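# Lower a ring frame over a mast onto low bars

## Task

Bring the ring frame down around the freestanding mast so it ends up resting flat on the low bars, with the mast still standing upright on its plate. The result only counts if it stays that way with no robot holding anything in place. Afterward, open the grippers and move the arms away.

## Robot and tools

ROBOTS AND CAMERAS
There are three identical i2rt Big YAM arms named arm1, arm2 and arm3. Each has six revolute joints, a two-finger gripper and a camera on its wrist (arm1_cam_wrist, arm2_cam_wrist, arm3_cam_wrist). Two fixed room cameras, cam_high and cam_low, look at the scene. The hand reaches roughly 1.0 m from the joint1 axis at most. With joints 1 and 6 at 0 and the hand level and pointing forward, the wrist camera rides on top of the hand and looks toward the fingertips. Joints move at different speeds, so the hand can sweep a wide, curved path between two postures.

FRAMES
There is one shared scene frame. Its origin is on the floor and +z is up. "hand" is the point halfway between the fingertips. Its z axis runs along the fingers and its y axis is the direction the fingers open and close. The feet's poses are never printed. Every motion command is given in joint space, not as a Cartesian pose.

TOOLS
execute_actions(actions, cameras): "actions" is a list holding either nothing or a single action object.
- An empty list moves nothing and just returns the state and images.
- The action object has an optional key per arm ("arm1", "arm2", "arm3"). Each key holds a "joints" object.
- "joints" maps joint names to absolute targets, not offsets: joint1_rad to joint6_rad in radians, and gripper_m in metres.
- All named motions start at once and may finish at different moments.
- "cameras" lists the images to return. Left out, null or ["all"] gives every camera, and [] gives none.
- An unknown key, unknown camera or out-of-range number rejects the whole call, and nothing moves.

Joint ranges and signs (the ± value is how close counts as reached):
- joint1_rad: -2.879 to 2.879, ±0.045. Yaw about the foot; positive is counter-clockwise seen from above; 0 points the arm the way its foot faces.
- joint2_rad: 0 to 3.141, ±0.14. Shoulder; 0 has the upper arm lying back roughly horizontal, and increasing lifts it up and then forward.
- joint3_rad: 0 to 3.019, ±0.09. Elbow; 0 is folded, and increasing opens it.
- joint4_rad: -1.692 to 1.57, ±0.055. Hand pitch; positive tips the fingers up.
- joint5_rad: -1.57 to 1.57, ±0.03. Sideways hand swing; positive goes toward the arm's right.
- joint6_rad: -2.094 to 2.094, ±0.035. Hand roll; positive is clockwise viewed from behind the hand.
- gripper_m: 0 to 0.093, ±0.003. Fingertip separation. Each pad can squeeze with roughly 50 to 62 N, and some grippers with less.

One action runs for at most 15 s. Joints or arms you leave out of an action may keep driving toward their previous targets.

wait(seconds): seconds runs from 0 to 10. It commands nothing new and returns the same state and images as an empty action.

zoom_image(camera, region): gives an enlarged view of part of that camera's latest full image. region is [x0, y0, x1, y1] in pixels, with (0,0) at the top-left, and can be at most 504 by 504.

read_manual(section): returns only the URDF licence texts ("licences") and does not move anything.

finished_scene(scene): pass the current scene's integer number. This ends the scene for good, once the robots have held the last command, and the result reports success. Replying without any tool call also ends the run.

READING RESULTS
joint_positions gives the current joint angles and gripper_m. The joint torque readings are listed in joint order without the gripper. They are raw drive outputs with per-arm offset, scale and noise, and are nonzero even when the arm touches nothing. The "pictures" line lists which camera each image came from, in order.

joint_status reports how each commanded joint ended:
- off_target: the joint stopped short and may still be pushing.
- contact_stop or time_out: the joint now holds where it stopped. A time_out joint may keep pushing toward a target capped at 0.375, 0.375, 0.113, 0.225, 0.075 and 0.3 rad from its position (joints 1 to 6), and will move there on its own if the path clears. Send it its reported position to stop the push.
- not_followed: a built-in self- and inter-arm collision check blocked those targets, shown as "joint command not followed" plus a cause line. The gripper part of the action still runs, and the blocked targets may be retried with each later action.
- limit_stop_at_motor_heat: the arm shut down from heat. Resend the target afterward.

on_its_own lists what happened without a command; "held at" is the target a joint holds, not where it is. A MOTOR HOT line appears at 85 °C. An OVER-TEMPERATURE FAULT at 100 °C makes that arm and its gripper go limp and fall. If any call reports a stop, the remaining motion calls in that same reply are skipped.

CAUTIONS
- Arms do not stop on contact and can push very hard.
- Long hard pushing or holding weight overheats motors, and heat builds while you think too, since the robots keep their last command.
- Joints carrying a load can droop.
- A tiny change of target may produce no motion.
- A strong squeeze between two arms fails the task and ends the run, and a hard collision may do the same. No state line reports arm-to-arm contact.
- The collision check can react late and ignores fingers, gripper bodies and wrist cameras.
- Objects carried by an arm touching another arm are not counted as contact.
- Loose objects may be shoved briefly by outside disturbances.
- Do not knock anything out of the work area or onto the floor, tip the mast, drop the frame, slam it or jam it. Place it gently so it lies flat, then release and move clear.

Each tool is called after ">>>" by a JSON object that holds its "api" and its "payload".

## Session

>>> {"api": "execute_actions", "payload": {"actions": []}}

Scene clock: 0.00 s.
Joint torques (N m, as the arm reports them, + toward a larger angle): no reading
Motor temperatures (°C, as the motors report them): arm1=[22 21 25 24 20 24] | arm2=[23 23 23 23 25 20] | arm3=[23 23 22 23 24 22]
arm1.joint_positions: joint1_rad=-0.429 joint2_rad=+0.496 joint3_rad=+1.458 joint4_rad=-1.480 joint5_rad=+0.047 joint6_rad=+0.169 gripper_m=+0.095
arm1.joint_status: not commanded
arm1.hand: x=+1.3200 y=+0.0815 z=+1.3965 quat_wxyz=(-0.089, +0.817, -0.282, -0.494) (m; scene frame)
arm2.joint_positions: joint1_rad=+0.276 joint2_rad=+0.599 joint3_rad=+1.385 joint4_rad=-1.233 joint5_rad=+0.176 joint6_rad=+0.011 gripper_m=+0.094
arm2.joint_status: not commanded
arm2.hand: x=-0.5749 y=+1.0684 z=+1.4039 quat_wxyz=(-0.472, -0.354, -0.768, +0.251) (m; scene frame)
arm3.joint_positions: joint1_rad=+0.466 joint2_rad=+0.541 joint3_rad=+1.411 joint4_rad=-1.479 joint5_rad=-0.071 joint6_rad=+0.209 gripper_m=+0.095
arm3.joint_status: not commanded
arm3.hand: x=-0.7223 y=-1.0760 z=+1.3302 quat_wxyz=(-0.284, +0.541, -0.702, -0.367) (m; scene frame)
pictures: arm1_cam_wrist, arm2_cam_wrist, arm3_cam_wrist, cam_high, cam_low
Images, in order (width x height): arm1_cam_wrist 504x504, arm2_cam_wrist 504x504, arm3_cam_wrist 504x504, cam_high 896x504, cam_low 896x504.

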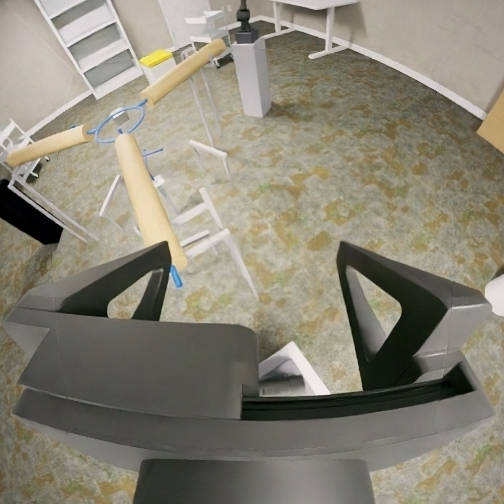

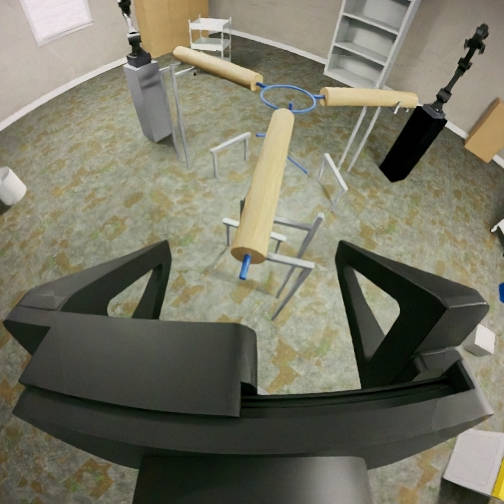

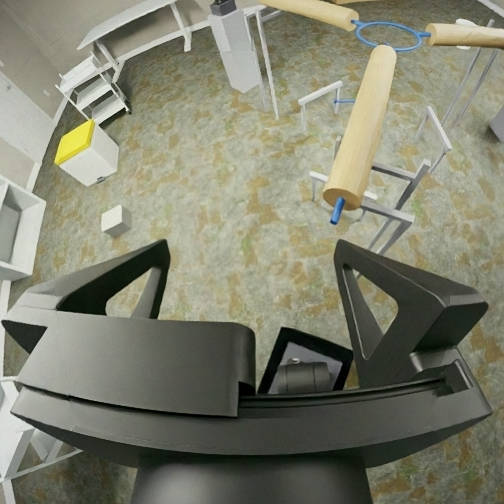

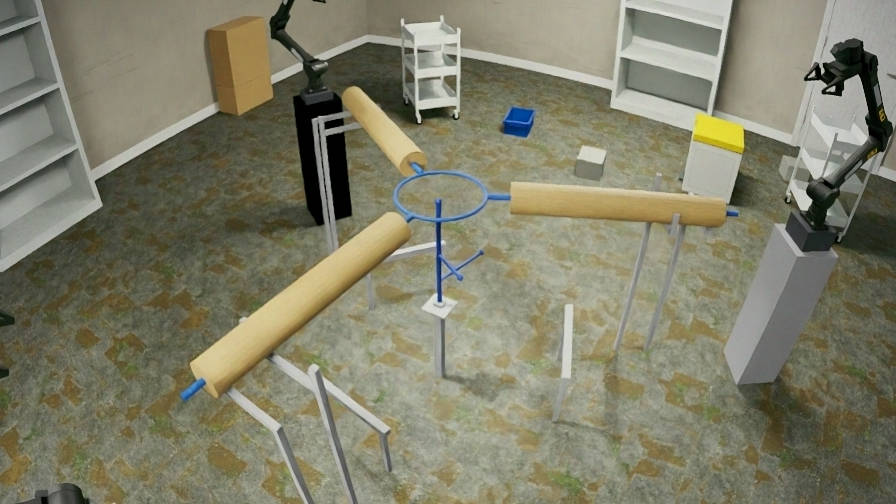

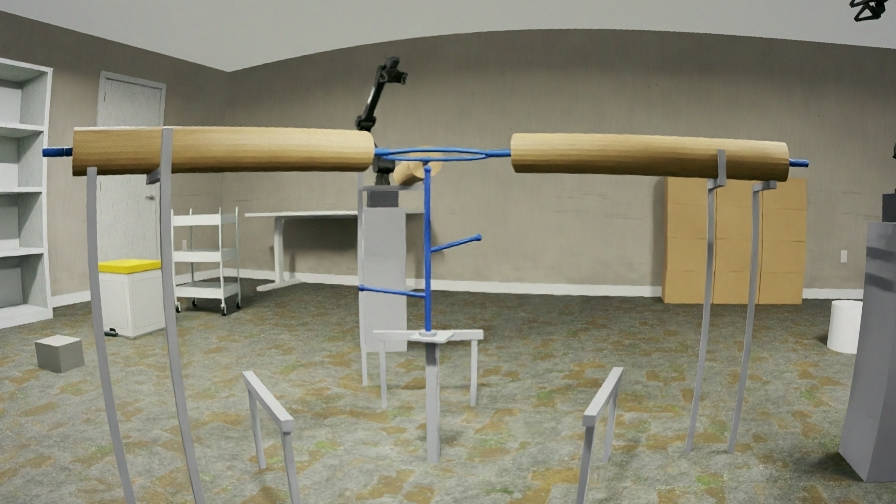

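>>> {"api": "zoom_image", "payload": {"camera": "cam_high", "region": [150, 150, 600, 504]}}

>>> {"api": "zoom_image", "payload": {"camera": "cam_low", "region": [0, 100, 504, 400]}}

>>> {"api": "zoom_image", "payload": {"camera": "arm2_cam_wrist", "region": [160, 60, 420, 330]}}

Region (150, 150, 600, 504) of cam_high's 896x504 image, scaled by 1.120, with more detail than that image has; it fills the top 396 rows of this view, and the rest is white.

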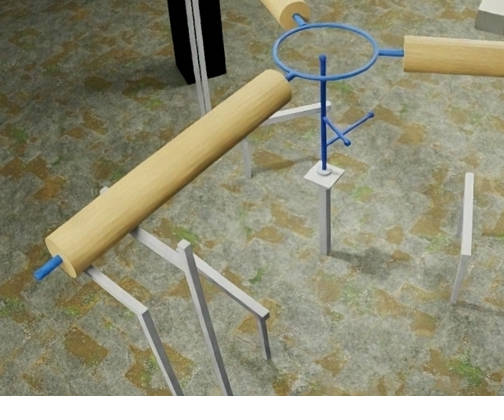

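Region (0, 100, 504, 400) of cam_low's 896x504 image, scaled by 1.000; it fills the top 300 rows of this view, and the rest is white.

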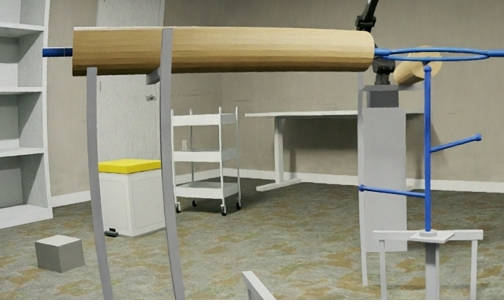

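Region (160, 60, 420, 330) of arm2_cam_wrist's 504x504 image, scaled by 1.867, with more detail than that image has; it fills the left 485 columns of this view, and the rest is white.

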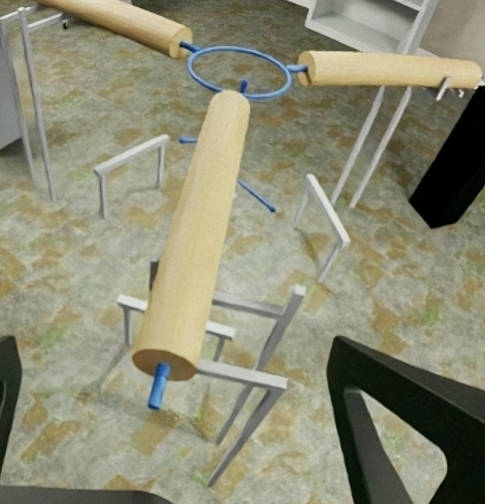

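>>> {"api": "execute_actions", "payload": {"actions": [{"arm1":{"joints":{"joint1_rad":0.03,"joint2_rad":1.168,"joint3_rad":1.263,"joint4_rad":-1.495,"joint5_rad":0,"joint6_rad":0}},"arm2":{"joints":{"joint1_rad":0,"joint2_rad":1.168,"joint3_rad":1.263,"joint4_rad":-1.495,"joint5_rad":0,"joint6_rad":0}},"arm3":{"joints":{"joint1_rad":0.03,"joint2_rad":1.168,"joint3_rad":1.3,"joint4_rad":-1.53,"joint5_rad":0,"joint6_rad":0}}}]}}

Scene clock: 2.87 s.
Joint torques (N m, as the arm reports them, + toward a larger angle): arm1=[-1.42 -6.88 10.62  0.46  0.01  0.06] | arm2=[ 1.55 -7.84  9.92  0.26 -0.12 -0.1 ] | arm3=[-0.56 -6.12 11.04  0.22  0.15 -0.06]
Motor temperatures (°C, as the motors report them): arm1=[22 21 25 24 20 24] | arm2=[23 23 24 23 25 20] | arm3=[23 23 23 23 24 22]
arm1.joint_positions: joint1_rad=+0.029 joint2_rad=+1.175 joint3_rad=+1.252 joint4_rad=-1.488 joint5_rad=+0.001 joint6_rad=+0.009 gripper_m=+0.095
arm1.joint_status: all done
arm1.hand: x=+1.0933 y=+0.0052 z=+1.1297 quat_wxyz=(+0.004, +0.997, -0.007, -0.083) (m; scene frame)
arm2.joint_positions: joint1_rad=+0.004 joint2_rad=+1.182 joint3_rad=+1.243 joint4_rad=-1.481 joint5_rad=+0.002 joint6_rad=+0.011 gripper_m=+0.094
arm2.joint_status: all done
arm2.hand: x=-0.5359 y=+0.9490 z=+1.1246 quat_wxyz=(-0.067, -0.485, -0.871, +0.030) (m; scene frame)
arm3.joint_positions: joint1_rad=+0.030 joint2_rad=+1.171 joint3_rad=+1.297 joint4_rad=-1.522 joint5_rad=-0.002 joint6_rad=+0.008 gripper_m=+0.095
arm3.joint_status: all done
arm3.hand: x=-0.5465 y=-0.9452 z=+1.1070 quat_wxyz=(-0.076, +0.495, -0.864, -0.044) (m; scene frame)
pictures: arm1_cam_wrist, arm2_cam_wrist, arm3_cam_wrist, cam_high, cam_low
Images, in order (width x height): arm1_cam_wrist 504x504, arm2_cam_wrist 504x504, arm3_cam_wrist 504x504, cam_high 896x504, cam_low 896x504.

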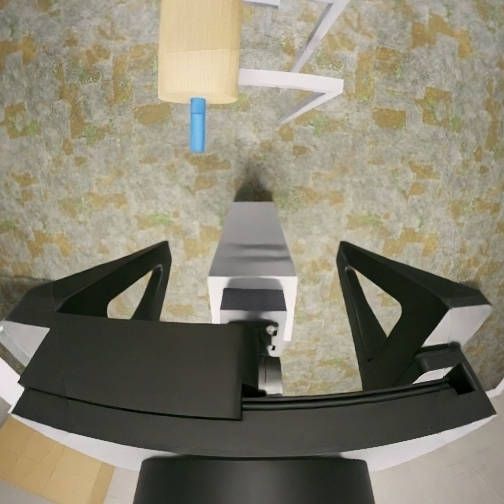

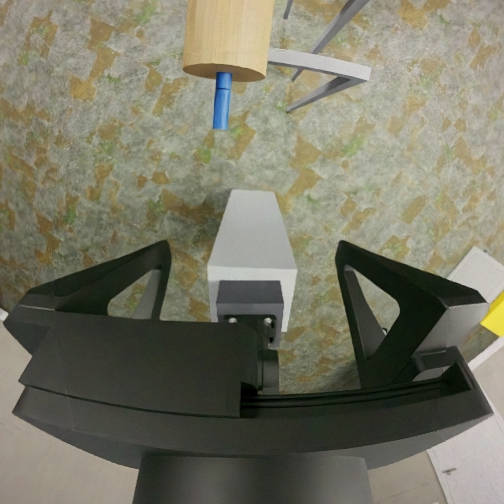

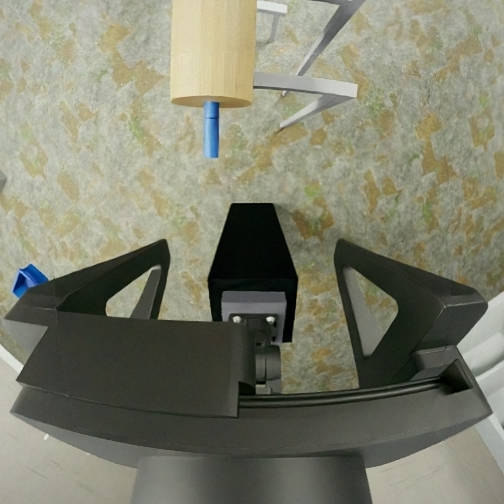

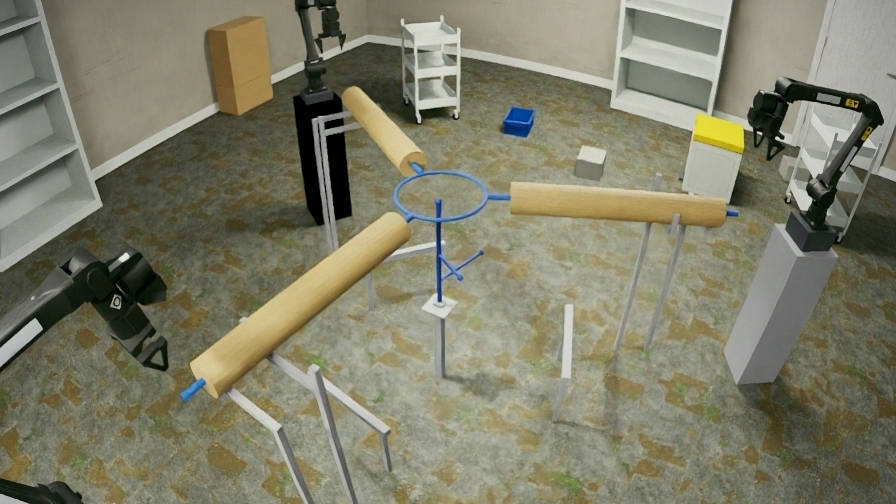

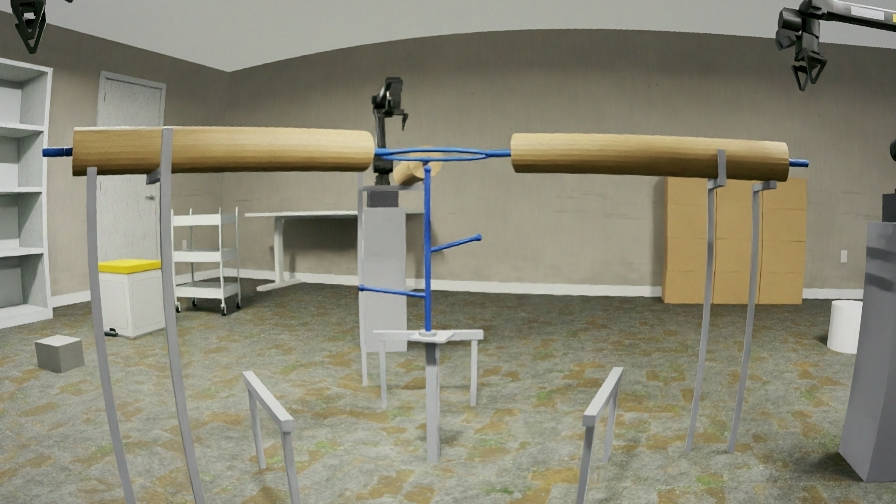

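>>> {"api": "execute_actions", "payload": {"actions": [{"arm1":{"joints":{"joint1_rad":0.21,"joint2_rad":1.305,"joint3_rad":1.035,"joint4_rad":-1.12,"joint6_rad":0.22}},"arm2":{"joints":{"joint1_rad":0.1,"joint2_rad":1.37,"joint3_rad":1.1,"joint4_rad":-1.115,"joint6_rad":0.15}},"arm3":{"joints":{"joint1_rad":0.17,"joint2_rad":1.266,"joint3_rad":1.1,"joint4_rad":-1.23,"joint6_rad":0.18}}}]}}

Scene clock: 4.50 s.
Joint torques (N m, as the arm reports them, + toward a larger angle): arm1=[ -1.92 -10.    10.52   1.15   0.02   0.24] | arm2=[  1.86 -10.82   9.73   1.56  -0.05   0.14] | arm3=[-0.26 -7.72 11.32  1.11  0.15  0.06]
Motor temperatures (°C, as the motors report them): arm1=[22 21 25 24 20 24] | arm2=[23 23 24 23 25 20] | arm3=[23 23 23 23 24 22]
arm1.joint_positions: joint1_rad=+0.214 joint2_rad=+1.324 joint3_rad=+1.020 joint4_rad=-1.132 joint5_rad=+0.000 joint6_rad=+0.211 gripper_m=+0.095
arm1.joint_status: all done
arm1.hand: x=+1.0645 y=-0.0687 z=+0.9942 quat_wxyz=(+0.018, +0.997, -0.015, -0.069) (m; scene frame)
arm2.joint_positions: joint1_rad=+0.102 joint2_rad=+1.383 joint3_rad=+1.076 joint4_rad=-1.132 joint5_rad=+0.001 joint6_rad=+0.138 gripper_m=+0.094
arm2.joint_status: all done
arm2.hand: x=-0.4717 y=+0.9273 z=+0.9945 quat_wxyz=(-0.062, -0.498, -0.865, +0.018) (m; scene frame)
arm3.joint_positions: joint1_rad=+0.177 joint2_rad=+1.271 joint3_rad=+1.095 joint4_rad=-1.243 joint5_rad=-0.001 joint6_rad=+0.172 gripper_m=+0.095
arm3.joint_status: all done
arm3.hand: x=-0.5829 y=-0.8948 z=+0.9980 quat_wxyz=(-0.060, +0.489, -0.869, -0.048) (m; scene frame)
pictures: arm1_cam_wrist, arm2_cam_wrist, arm3_cam_wrist, cam_high, cam_low
Images, in order (width x height): arm1_cam_wrist 504x504, arm2_cam_wrist 504x504, arm3_cam_wrist 504x504, cam_high 896x504, cam_low 896x504.

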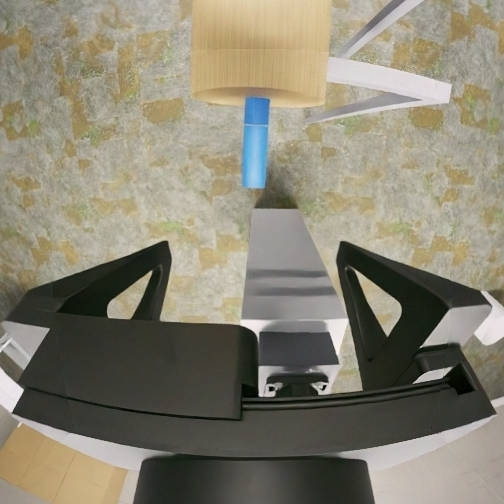

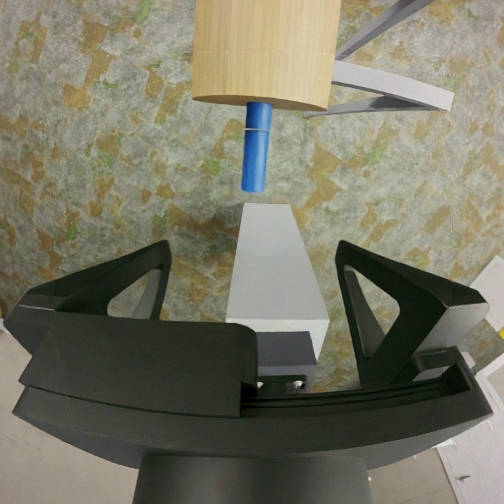

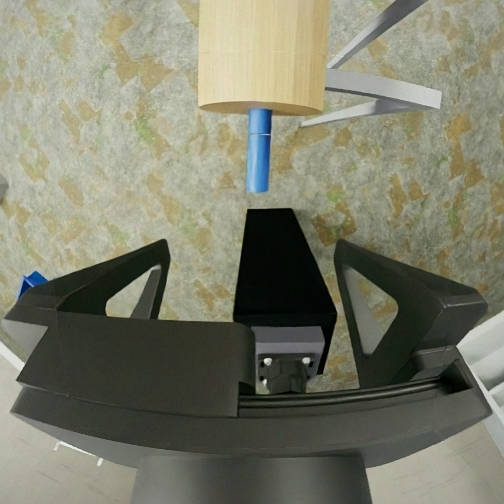

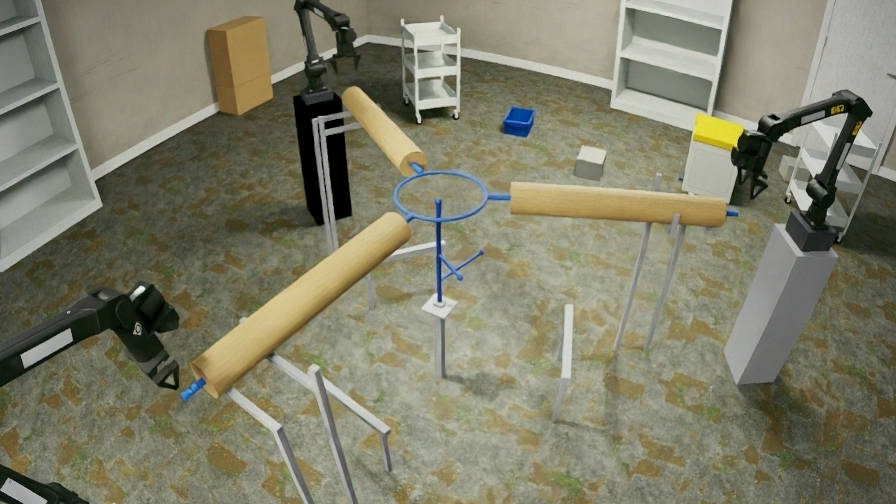

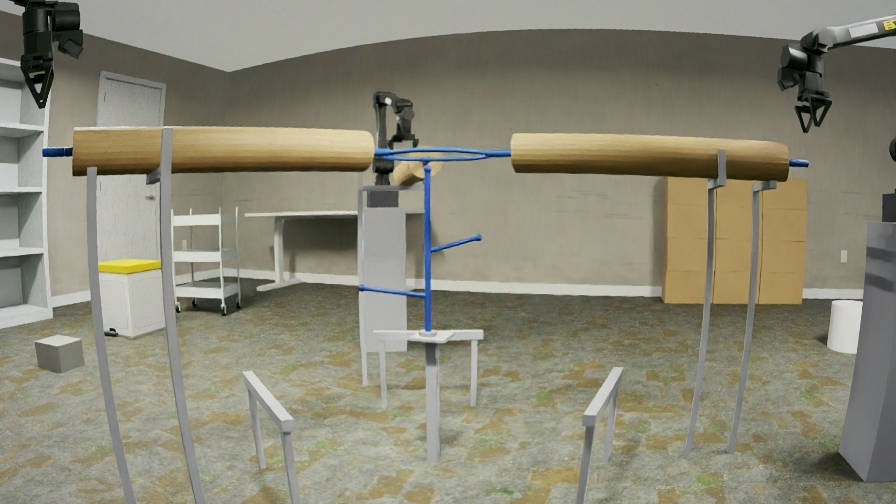

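>>> {"api": "execute_actions", "payload": {"actions": [{"arm1":{"joints":{"joint1_rad":0.189,"joint2_rad":1.47,"joint3_rad":0.937,"joint4_rad":-0.824,"joint6_rad":0.25}},"arm2":{"joints":{"joint1_rad":0.08,"joint2_rad":1.524,"joint3_rad":1.0,"joint4_rad":-0.825,"joint6_rad":0.19}},"arm3":{"joints":{"joint1_rad":0.148,"joint2_rad":1.409,"joint3_rad":0.976,"joint4_rad":-0.944,"joint6_rad":0.21}}}]}}

>>> {"api": "zoom_image", "payload": {"camera": "cam_low", "region": [0, 60, 200, 220]}}

>>> {"api": "zoom_image", "payload": {"camera": "cam_low", "region": [696, 60, 896, 220]}}

Scene clock: 6.03 s.
Joint torques (N m, as the arm reports them, + toward a larger angle): arm1=[ -2.35 -11.16   8.93   1.23   0.02   0.19] | arm2=[  1.28 -12.07   8.51   1.63  -0.05   0.16] | arm3=[-1.12 -8.7  10.1   1.17  0.14  0.07]
Motor temperatures (°C, as the motors report them): arm1=[22 21 26 24 20 24] | arm2=[23 23 24 23 25 20] | arm3=[23 23 23 23 24 22]
arm1.joint_positions: joint1_rad=+0.195 joint2_rad=+1.482 joint3_rad=+0.932 joint4_rad=-0.837 joint5_rad=+0.000 joint6_rad=+0.242 gripper_m=+0.095
arm1.joint_status: all done
arm1.hand: x=+1.0295 y=-0.0674 z=+0.9099 quat_wxyz=(+0.023, +0.995, -0.040, -0.093) (m; scene frame)
arm2.joint_positions: joint1_rad=+0.089 joint2_rad=+1.541 joint3_rad=+0.982 joint4_rad=-0.843 joint5_rad=+0.001 joint6_rad=+0.178 gripper_m=+0.094
arm2.joint_status: all done
arm2.hand: x=-0.4574 y=+0.9014 z=+0.9044 quat_wxyz=(-0.080, -0.521, -0.850, +0.024) (m; scene frame)
arm3.joint_positions: joint1_rad=+0.153 joint2_rad=+1.413 joint3_rad=+0.973 joint4_rad=-0.957 joint5_rad=-0.001 joint6_rad=+0.202 gripper_m=+0.095
arm3.joint_status: all done
arm3.hand: x=-0.5625 y=-0.8714 z=+0.9055 quat_wxyz=(-0.068, +0.464, -0.881, -0.055) (m; scene frame)
pictures: arm1_cam_wrist, arm2_cam_wrist, arm3_cam_wrist, cam_high, cam_low
Images, in order (width x height): arm1_cam_wrist 504x504, arm2_cam_wrist 504x504, arm3_cam_wrist 504x504, cam_high 896x504, cam_low 896x504.

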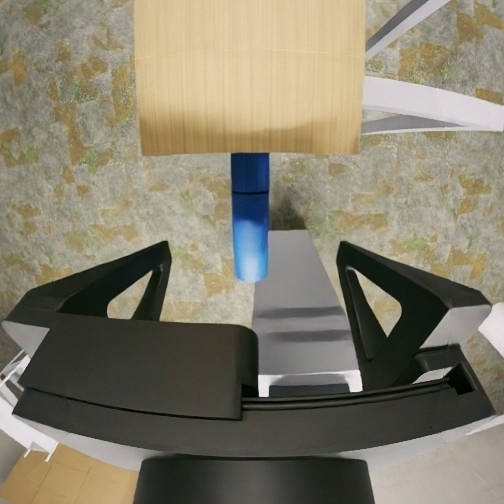

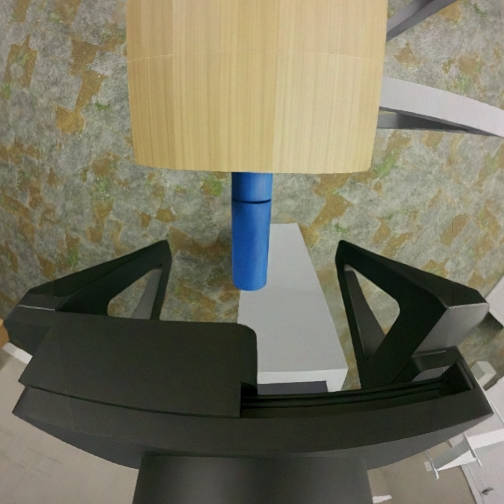

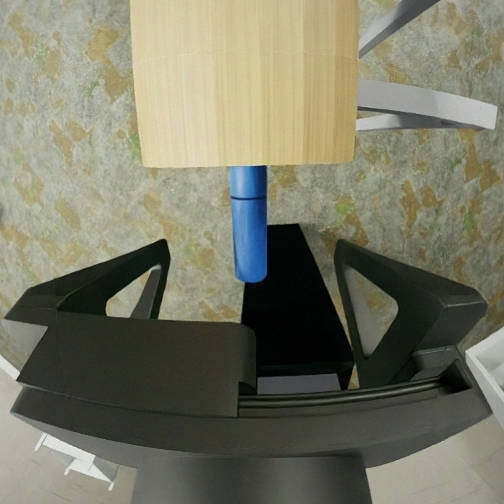

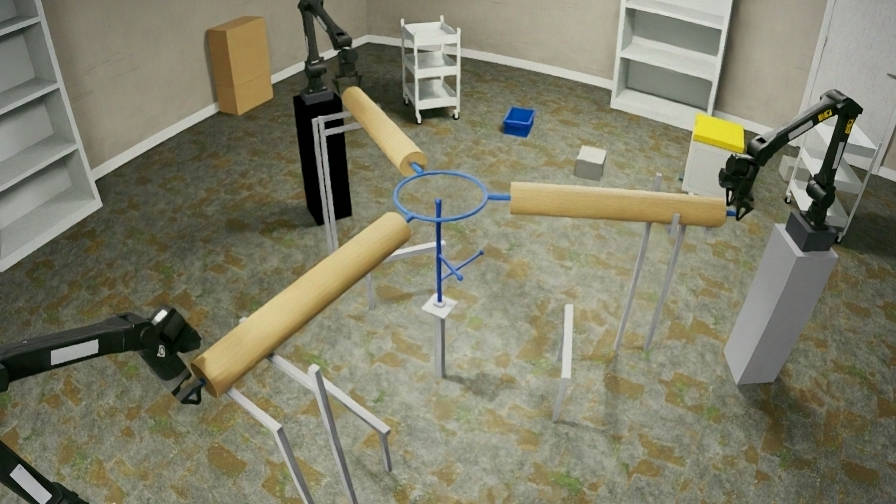

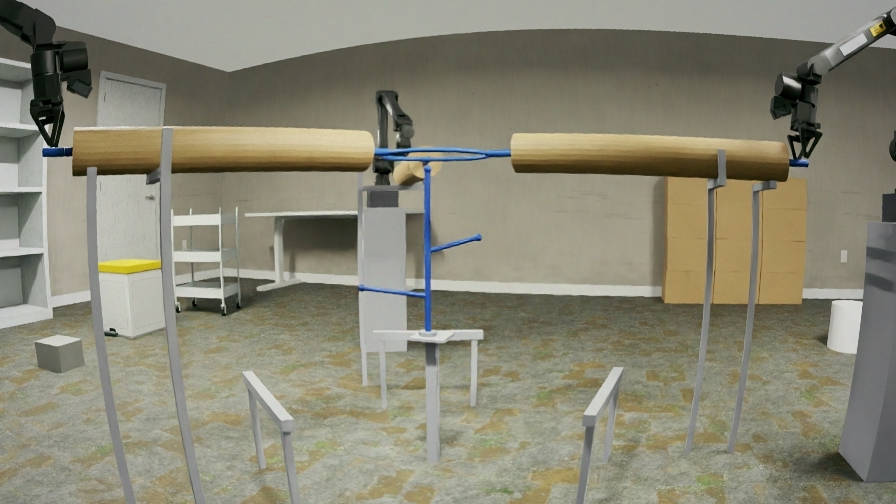

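Region (0, 60, 200, 220) of cam_low's 896x504 image, scaled by 2.520, with more detail than that image has; it fills the top 403 rows of this view, and the rest is white.

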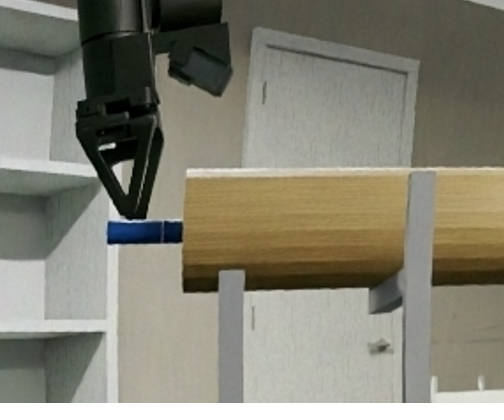

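Region (696, 60, 896, 220) of cam_low's 896x504 image, scaled by 2.520, with more detail than that image has; it fills the top 403 rows of this view, and the rest is white.

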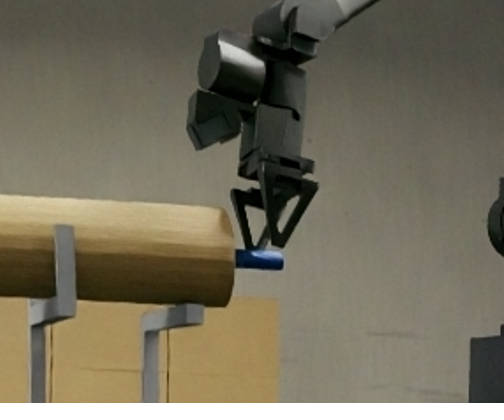

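>>> {"api": "execute_actions", "payload": {"actions": [{"arm1":{"joints":{"joint2_rad":1.524,"joint3_rad":0.889,"joint4_rad":-0.725,"joint6_rad":0.22}},"arm2":{"joints":{"joint2_rad":1.557,"joint3_rad":0.97,"joint4_rad":-0.762}},"arm3":{"joints":{"joint2_rad":1.446,"joint3_rad":0.926,"joint4_rad":-0.857,"joint6_rad":0.18}}}]}}

>>> {"api": "zoom_image", "payload": {"camera": "cam_low", "region": [0, 60, 200, 220]}}

>>> {"api": "zoom_image", "payload": {"camera": "cam_low", "region": [696, 60, 896, 220]}}

>>> {"api": "zoom_image", "payload": {"camera": "cam_high", "region": [640, 140, 800, 260]}}

Scene clock: 7.17 s.
Joint torques (N m, as the arm reports them, + toward a larger angle): arm1=[-2.3  -9.39  8.07  1.29  0.03  0.06] | arm2=[  1.3  -10.1    7.42   1.72  -0.05   0.15] | arm3=[-1.26 -8.68  9.27  1.22  0.12 -0.03]
Motor temperatures (°C, as the motors report them): arm1=[22 21 26 24 20 24] | arm2=[23 23 24 23 25 20] | arm3=[23 23 23 23 24 22]
arm1.joint_positions: joint1_rad=+0.195 joint2_rad=+1.512 joint3_rad=+0.892 joint4_rad=-0.738 joint5_rad=+0.000 joint6_rad=+0.228 gripper_m=+0.095
arm1.joint_status: all done
arm1.hand: x=+1.0256 y=-0.0683 z=+0.8880 quat_wxyz=(+0.025, +0.993, -0.034, -0.107) (m; scene frame)
arm2.joint_positions: joint1_rad=+0.089 joint2_rad=+1.547 joint3_rad=+0.966 joint4_rad=-0.780 joint5_rad=+0.001 joint6_rad=+0.178 gripper_m=+0.094
arm2.joint_status: all done
arm2.hand: x=-0.4529 y=+0.8958 z=+0.8986 quat_wxyz=(-0.098, -0.520, -0.848, +0.031) (m; scene frame)
arm3.joint_positions: joint1_rad=+0.153 joint2_rad=+1.438 joint3_rad=+0.934 joint4_rad=-0.870 joint5_rad=-0.001 joint6_rad=+0.188 gripper_m=+0.095
arm3.joint_status: all done
arm3.hand: x=-0.5609 y=-0.8676 z=+0.8845 quat_wxyz=(-0.077, +0.470, -0.877, -0.062) (m; scene frame)
pictures: arm1_cam_wrist, arm2_cam_wrist, arm3_cam_wrist, cam_high, cam_low
Images, in order (width x height): arm1_cam_wrist 504x504, arm2_cam_wrist 504x504, arm3_cam_wrist 504x504, cam_high 896x504, cam_low 896x504.

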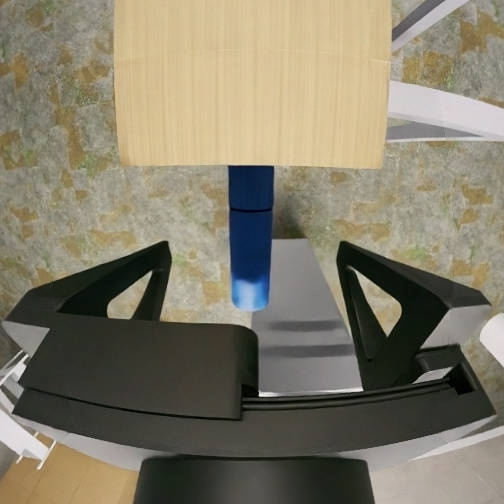

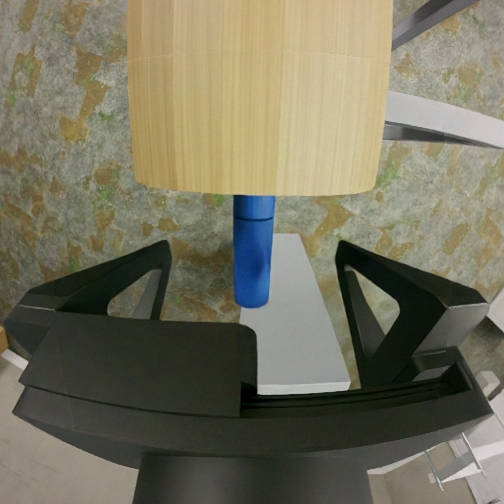

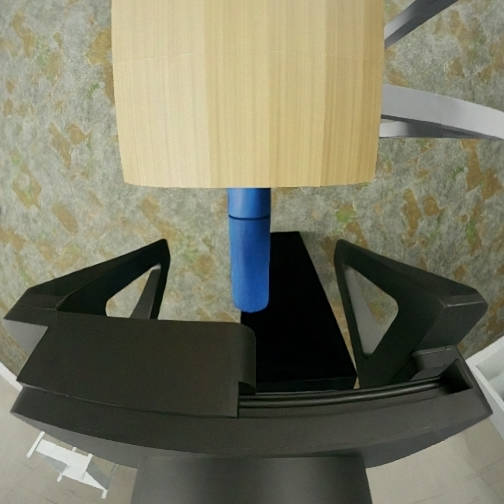

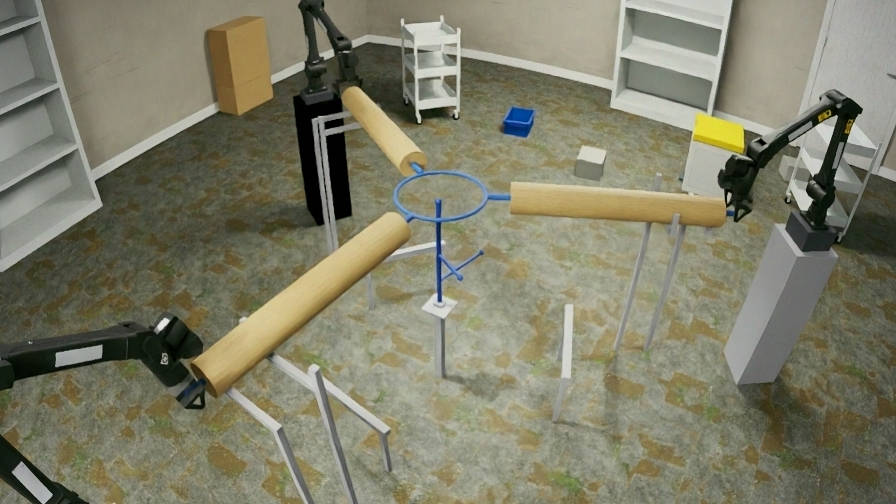

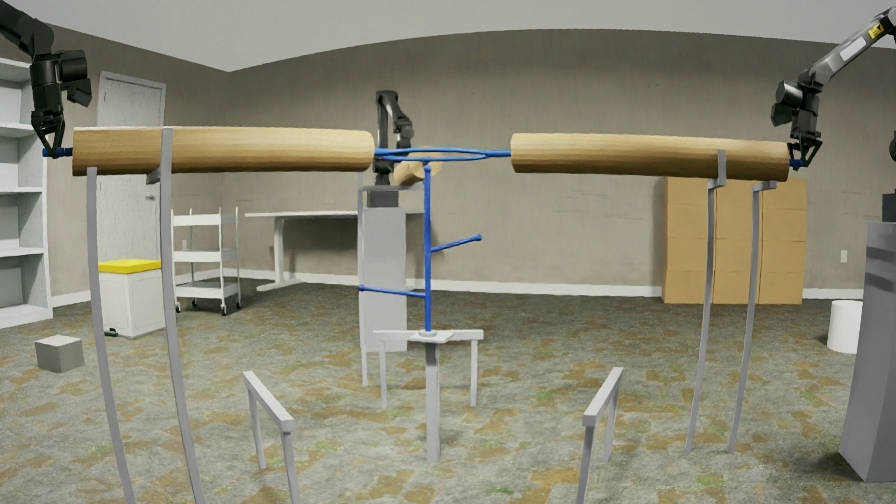

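Region (0, 60, 200, 220) of cam_low's 896x504 image, scaled by 2.520, with more detail than that image has; it fills the top 403 rows of this view, and the rest is white.

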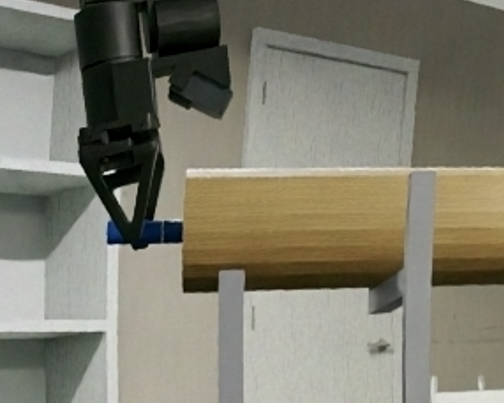

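Region (696, 60, 896, 220) of cam_low's 896x504 image, scaled by 2.520, with more detail than that image has; it fills the top 403 rows of this view, and the rest is white.

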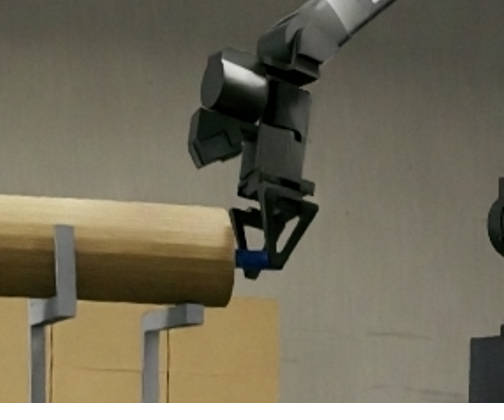

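Region (640, 140, 800, 260) of cam_high's 896x504 image, scaled by 3.150, with more detail than that image has; it fills the top 378 rows of this view, and the rest is white.

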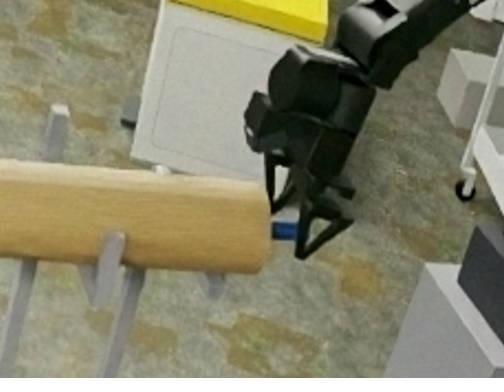

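>>> {"api": "execute_actions", "payload": {"actions": [{"arm1":{"joints":{"joint2_rad":1.544}},"arm2":{"joints":{"joint2_rad":1.6}},"arm3":{"joints":{"joint2_rad":1.472}}}], "cameras": []}}

>>> {"api": "execute_actions", "payload": {"actions": [{"arm1":{"joints":{"gripper_m":0}},"arm2":{"joints":{"gripper_m":0}},"arm3":{"joints":{"gripper_m":0}}}]}}

Scene clock: 8.00 s.
Joint torques (N m, as the arm reports them, + toward a larger angle): arm1=[-1.82 -8.37  8.05  1.19  0.09  0.06] | arm2=[  1.37 -11.27   7.32   1.71  -0.05   0.15] | arm3=[-0.64 -7.79  8.88  1.18  0.11 -0.1 ]
Motor temperatures (°C, as the motors report them): arm1=[22 21 26 24 20 24] | arm2=[23 23 24 23 25 20] | arm3=[23 23 23 23 24 22]
arm1.joint_positions: joint1_rad=+0.195 joint2_rad=+1.526 joint3_rad=+0.892 joint4_rad=-0.738 joint5_rad=+0.000 joint6_rad=+0.228 gripper_m=+0.095
arm1.joint_status: all done
arm1.hand: x=+1.0267 y=-0.0681 z=+0.8823 quat_wxyz=(+0.024, +0.994, -0.034, -0.100) (m; scene frame)
arm2.joint_positions: joint1_rad=+0.089 joint2_rad=+1.599 joint3_rad=+0.964 joint4_rad=-0.779 joint5_rad=+0.001 joint6_rad=+0.178 gripper_m=+0.094
arm2.joint_status: all done
arm2.hand: x=-0.4557 y=+0.8999 z=+0.8758 quat_wxyz=(-0.074, -0.521, -0.850, +0.022) (m; scene frame)
arm3.joint_positions: joint1_rad=+0.153 joint2_rad=+1.461 joint3_rad=+0.934 joint4_rad=-0.870 joint5_rad=-0.001 joint6_rad=+0.188 gripper_m=+0.095
arm3.joint_status: all done
arm3.hand: x=-0.5613 y=-0.8686 z=+0.8753 quat_wxyz=(-0.068, +0.470, -0.878, -0.055) (m; scene frame)
pictures: none
No camera images: the call's "cameras" was empty. Leave "cameras" out to get every camera's image.

Scene clock: 8.73 s.
Joint torques (N m, as the arm reports them, + toward a larger angle): arm1=[-1.84 -9.09  7.84  1.21  0.21  0.04] | arm2=[  1.32 -11.22   7.29   1.56   0.03   0.  ] | arm3=[-1.38 -8.32  9.03  0.98  0.18  0.  ]
Motor temperatures (°C, as the motors report them): arm1=[22 21 26 24 20 24] | arm2=[23 23 24 23 25 20] | arm3=[23 23 23 23 24 22]
arm1.joint_positions: joint1_rad=+0.195 joint2_rad=+1.526 joint3_rad=+0.892 joint4_rad=-0.736 joint5_rad=-0.004 joint6_rad=+0.229 gripper_m=+0.019
arm1.joint_status: gripper_m off_target (ended at +0.019, target +0.000)
arm1.hand: x=+1.0265 y=-0.0688 z=+0.8824 quat_wxyz=(+0.026, +0.994, -0.034, -0.100) (m; scene frame)
arm2.joint_positions: joint1_rad=+0.089 joint2_rad=+1.599 joint3_rad=+0.964 joint4_rad=-0.779 joint5_rad=-0.001 joint6_rad=+0.191 gripper_m=+0.018
arm2.joint_status: gripper_m off_target (ended at +0.018, target +0.000)
arm2.hand: x=-0.4553 y=+0.9000 z=+0.8759 quat_wxyz=(-0.075, -0.527, -0.847, +0.020) (m; scene frame)
arm3.joint_positions: joint1_rad=+0.153 joint2_rad=+1.461 joint3_rad=+0.934 joint4_rad=-0.869 joint5_rad=-0.001 joint6_rad=+0.182 gripper_m=+0.019
arm3.joint_status: gripper_m off_target (ended at +0.019, target +0.000)
arm3.hand: x=-0.5612 y=-0.8684 z=+0.8753 quat_wxyz=(-0.069, +0.473, -0.877, -0.055) (m; scene frame)
pictures: arm1_cam_wrist, arm2_cam_wrist, arm3_cam_wrist, cam_high, cam_low
Images, in order (width x height): arm1_cam_wrist 504x504, arm2_cam_wrist 504x504, arm3_cam_wrist 504x504, cam_high 896x504, cam_low 896x504.

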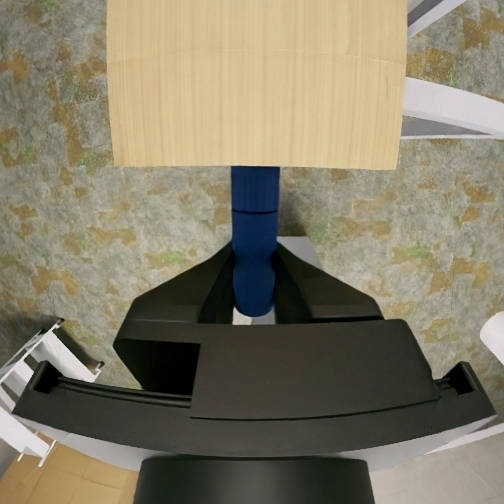

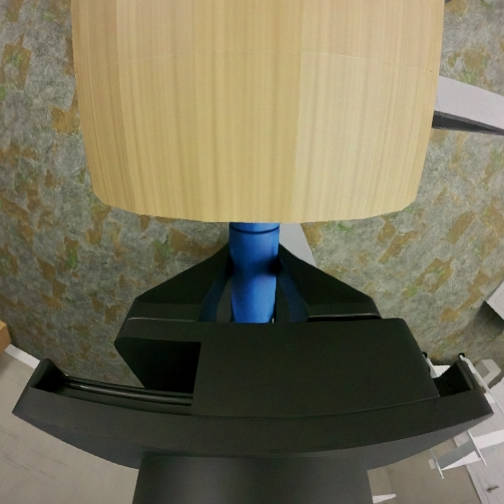

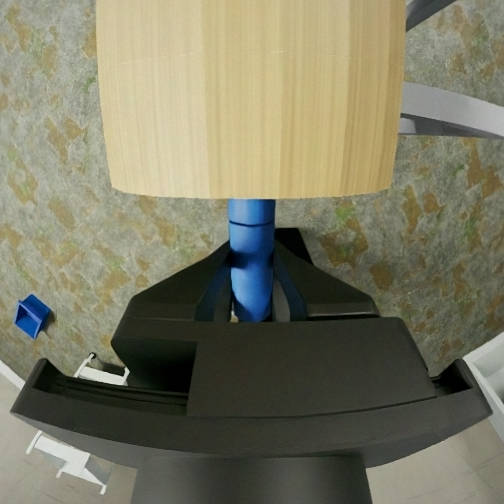

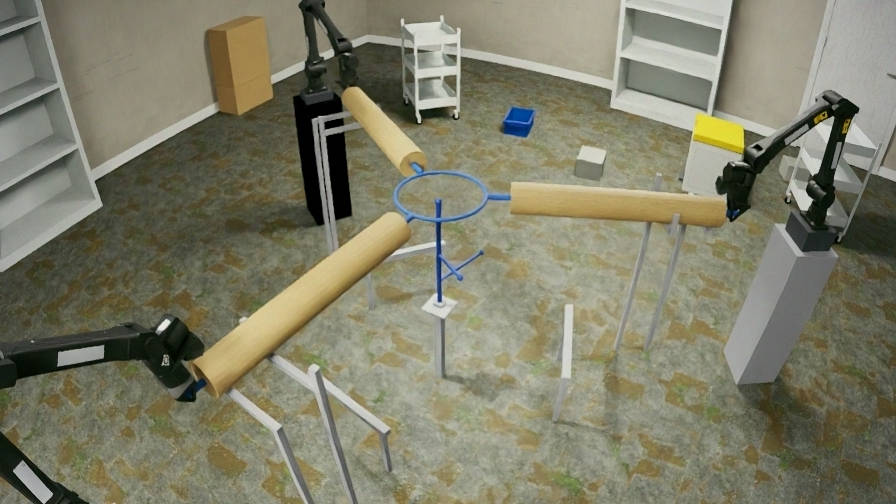

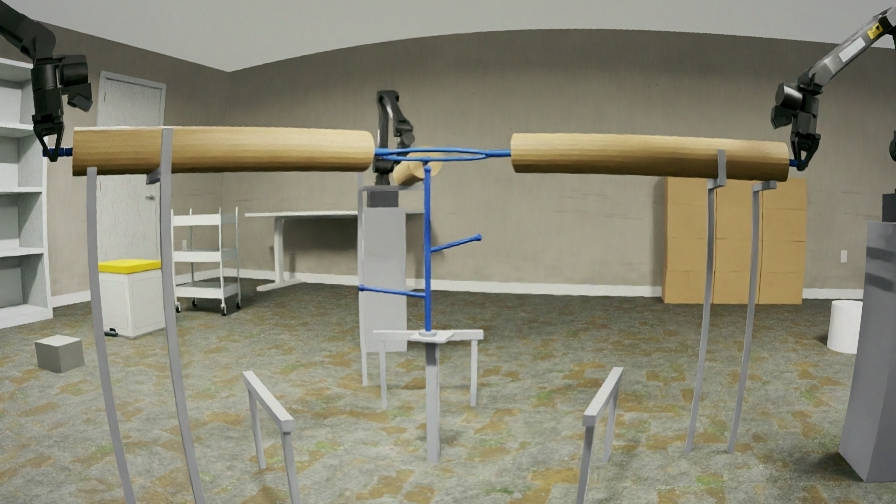

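>>> {"api": "execute_actions", "payload": {"actions": [{"arm1":{"joints":{"joint2_rad":1.33,"joint3_rad":1.126,"joint4_rad":-1.085}},"arm2":{"joints":{"joint2_rad":1.396,"joint3_rad":1.187,"joint4_rad":-1.12}},"arm3":{"joints":{"joint2_rad":1.3,"joint3_rad":1.187,"joint4_rad":-1.21}}}], "cameras": ["cam_high","cam_low","arm2_cam_wrist"]}}

Scene clock: 10.20 s.
Joint torques (N m, as the arm reports them, + toward a larger angle): arm1=[-2.43 -9.98 13.14  0.04  0.11  0.06] | arm2=[  1.36 -11.55  11.53   0.03  -0.07   0.03] | arm3=[-0.22 -9.46 14.42 -0.49 -0.12  0.05]
Motor temperatures (°C, as the motors report them): arm1=[22 21 26 24 20 24] | arm2=[23 23 25 23 25 20] | arm3=[23 23 23 23 24 22]
arm1.joint_positions: joint1_rad=+0.195 joint2_rad=+1.342 joint3_rad=+1.081 joint4_rad=-1.062 joint5_rad=-0.001 joint6_rad=+0.229 gripper_m=+0.019
arm1.joint_status: all done
arm1.hand: x=+1.0253 y=-0.0674 z=+1.0154 quat_wxyz=(+0.029, +0.991, -0.034, -0.124) (m; scene frame)
arm2.joint_positions: joint1_rad=+0.084 joint2_rad=+1.412 joint3_rad=+1.144 joint4_rad=-1.098 joint5_rad=+0.002 joint6_rad=+0.189 gripper_m=+0.018
arm2.joint_status: all done
arm2.hand: x=-0.4582 y=+0.8962 z=+1.0112 quat_wxyz=(-0.096, -0.527, -0.844, +0.030) (m; scene frame)
arm3.joint_positions: joint1_rad=+0.147 joint2_rad=+1.318 joint3_rad=+1.145 joint4_rad=-1.182 joint5_rad=+0.005 joint6_rad=+0.174 gripper_m=+0.019
arm3.joint_status: all done
arm3.hand: x=-0.5581 y=-0.8687 z=+1.0041 quat_wxyz=(-0.087, +0.473, -0.874, -0.065) (m; scene frame)
pictures: arm2_cam_wrist, cam_high, cam_low
Images, in order (width x height): arm2_cam_wrist 504x504, cam_high 896x504, cam_low 896x504.

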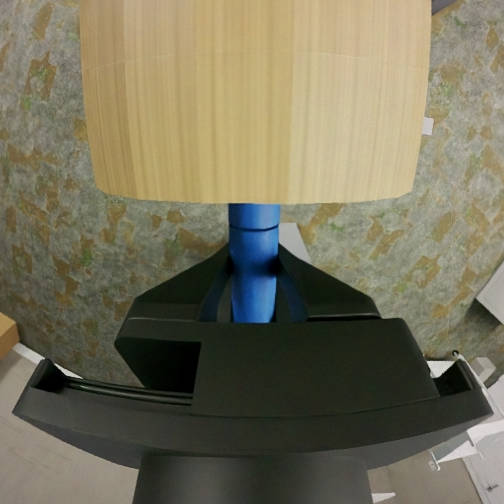

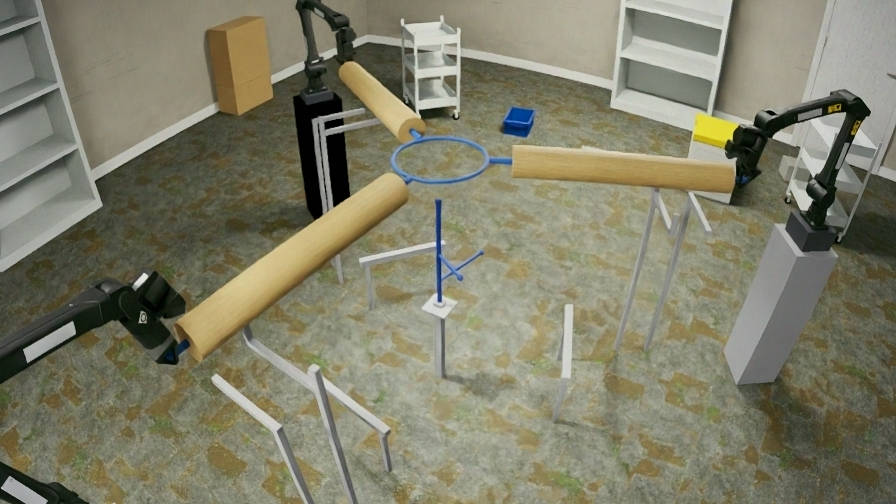

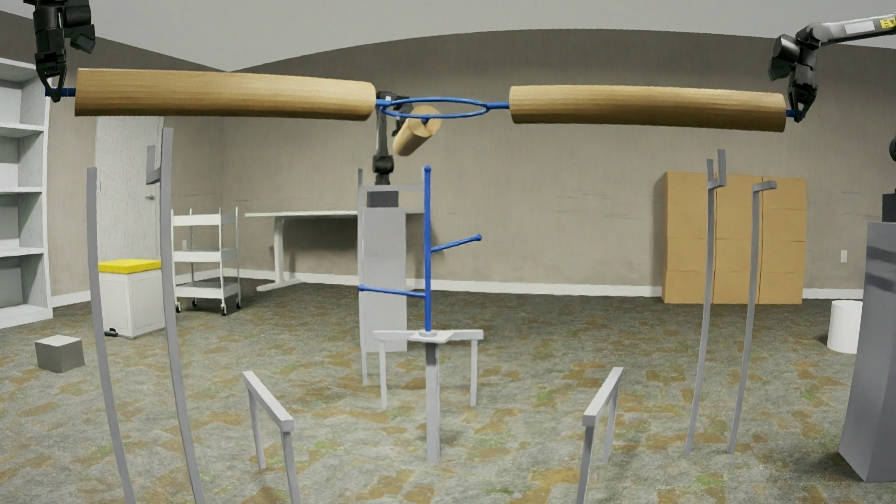

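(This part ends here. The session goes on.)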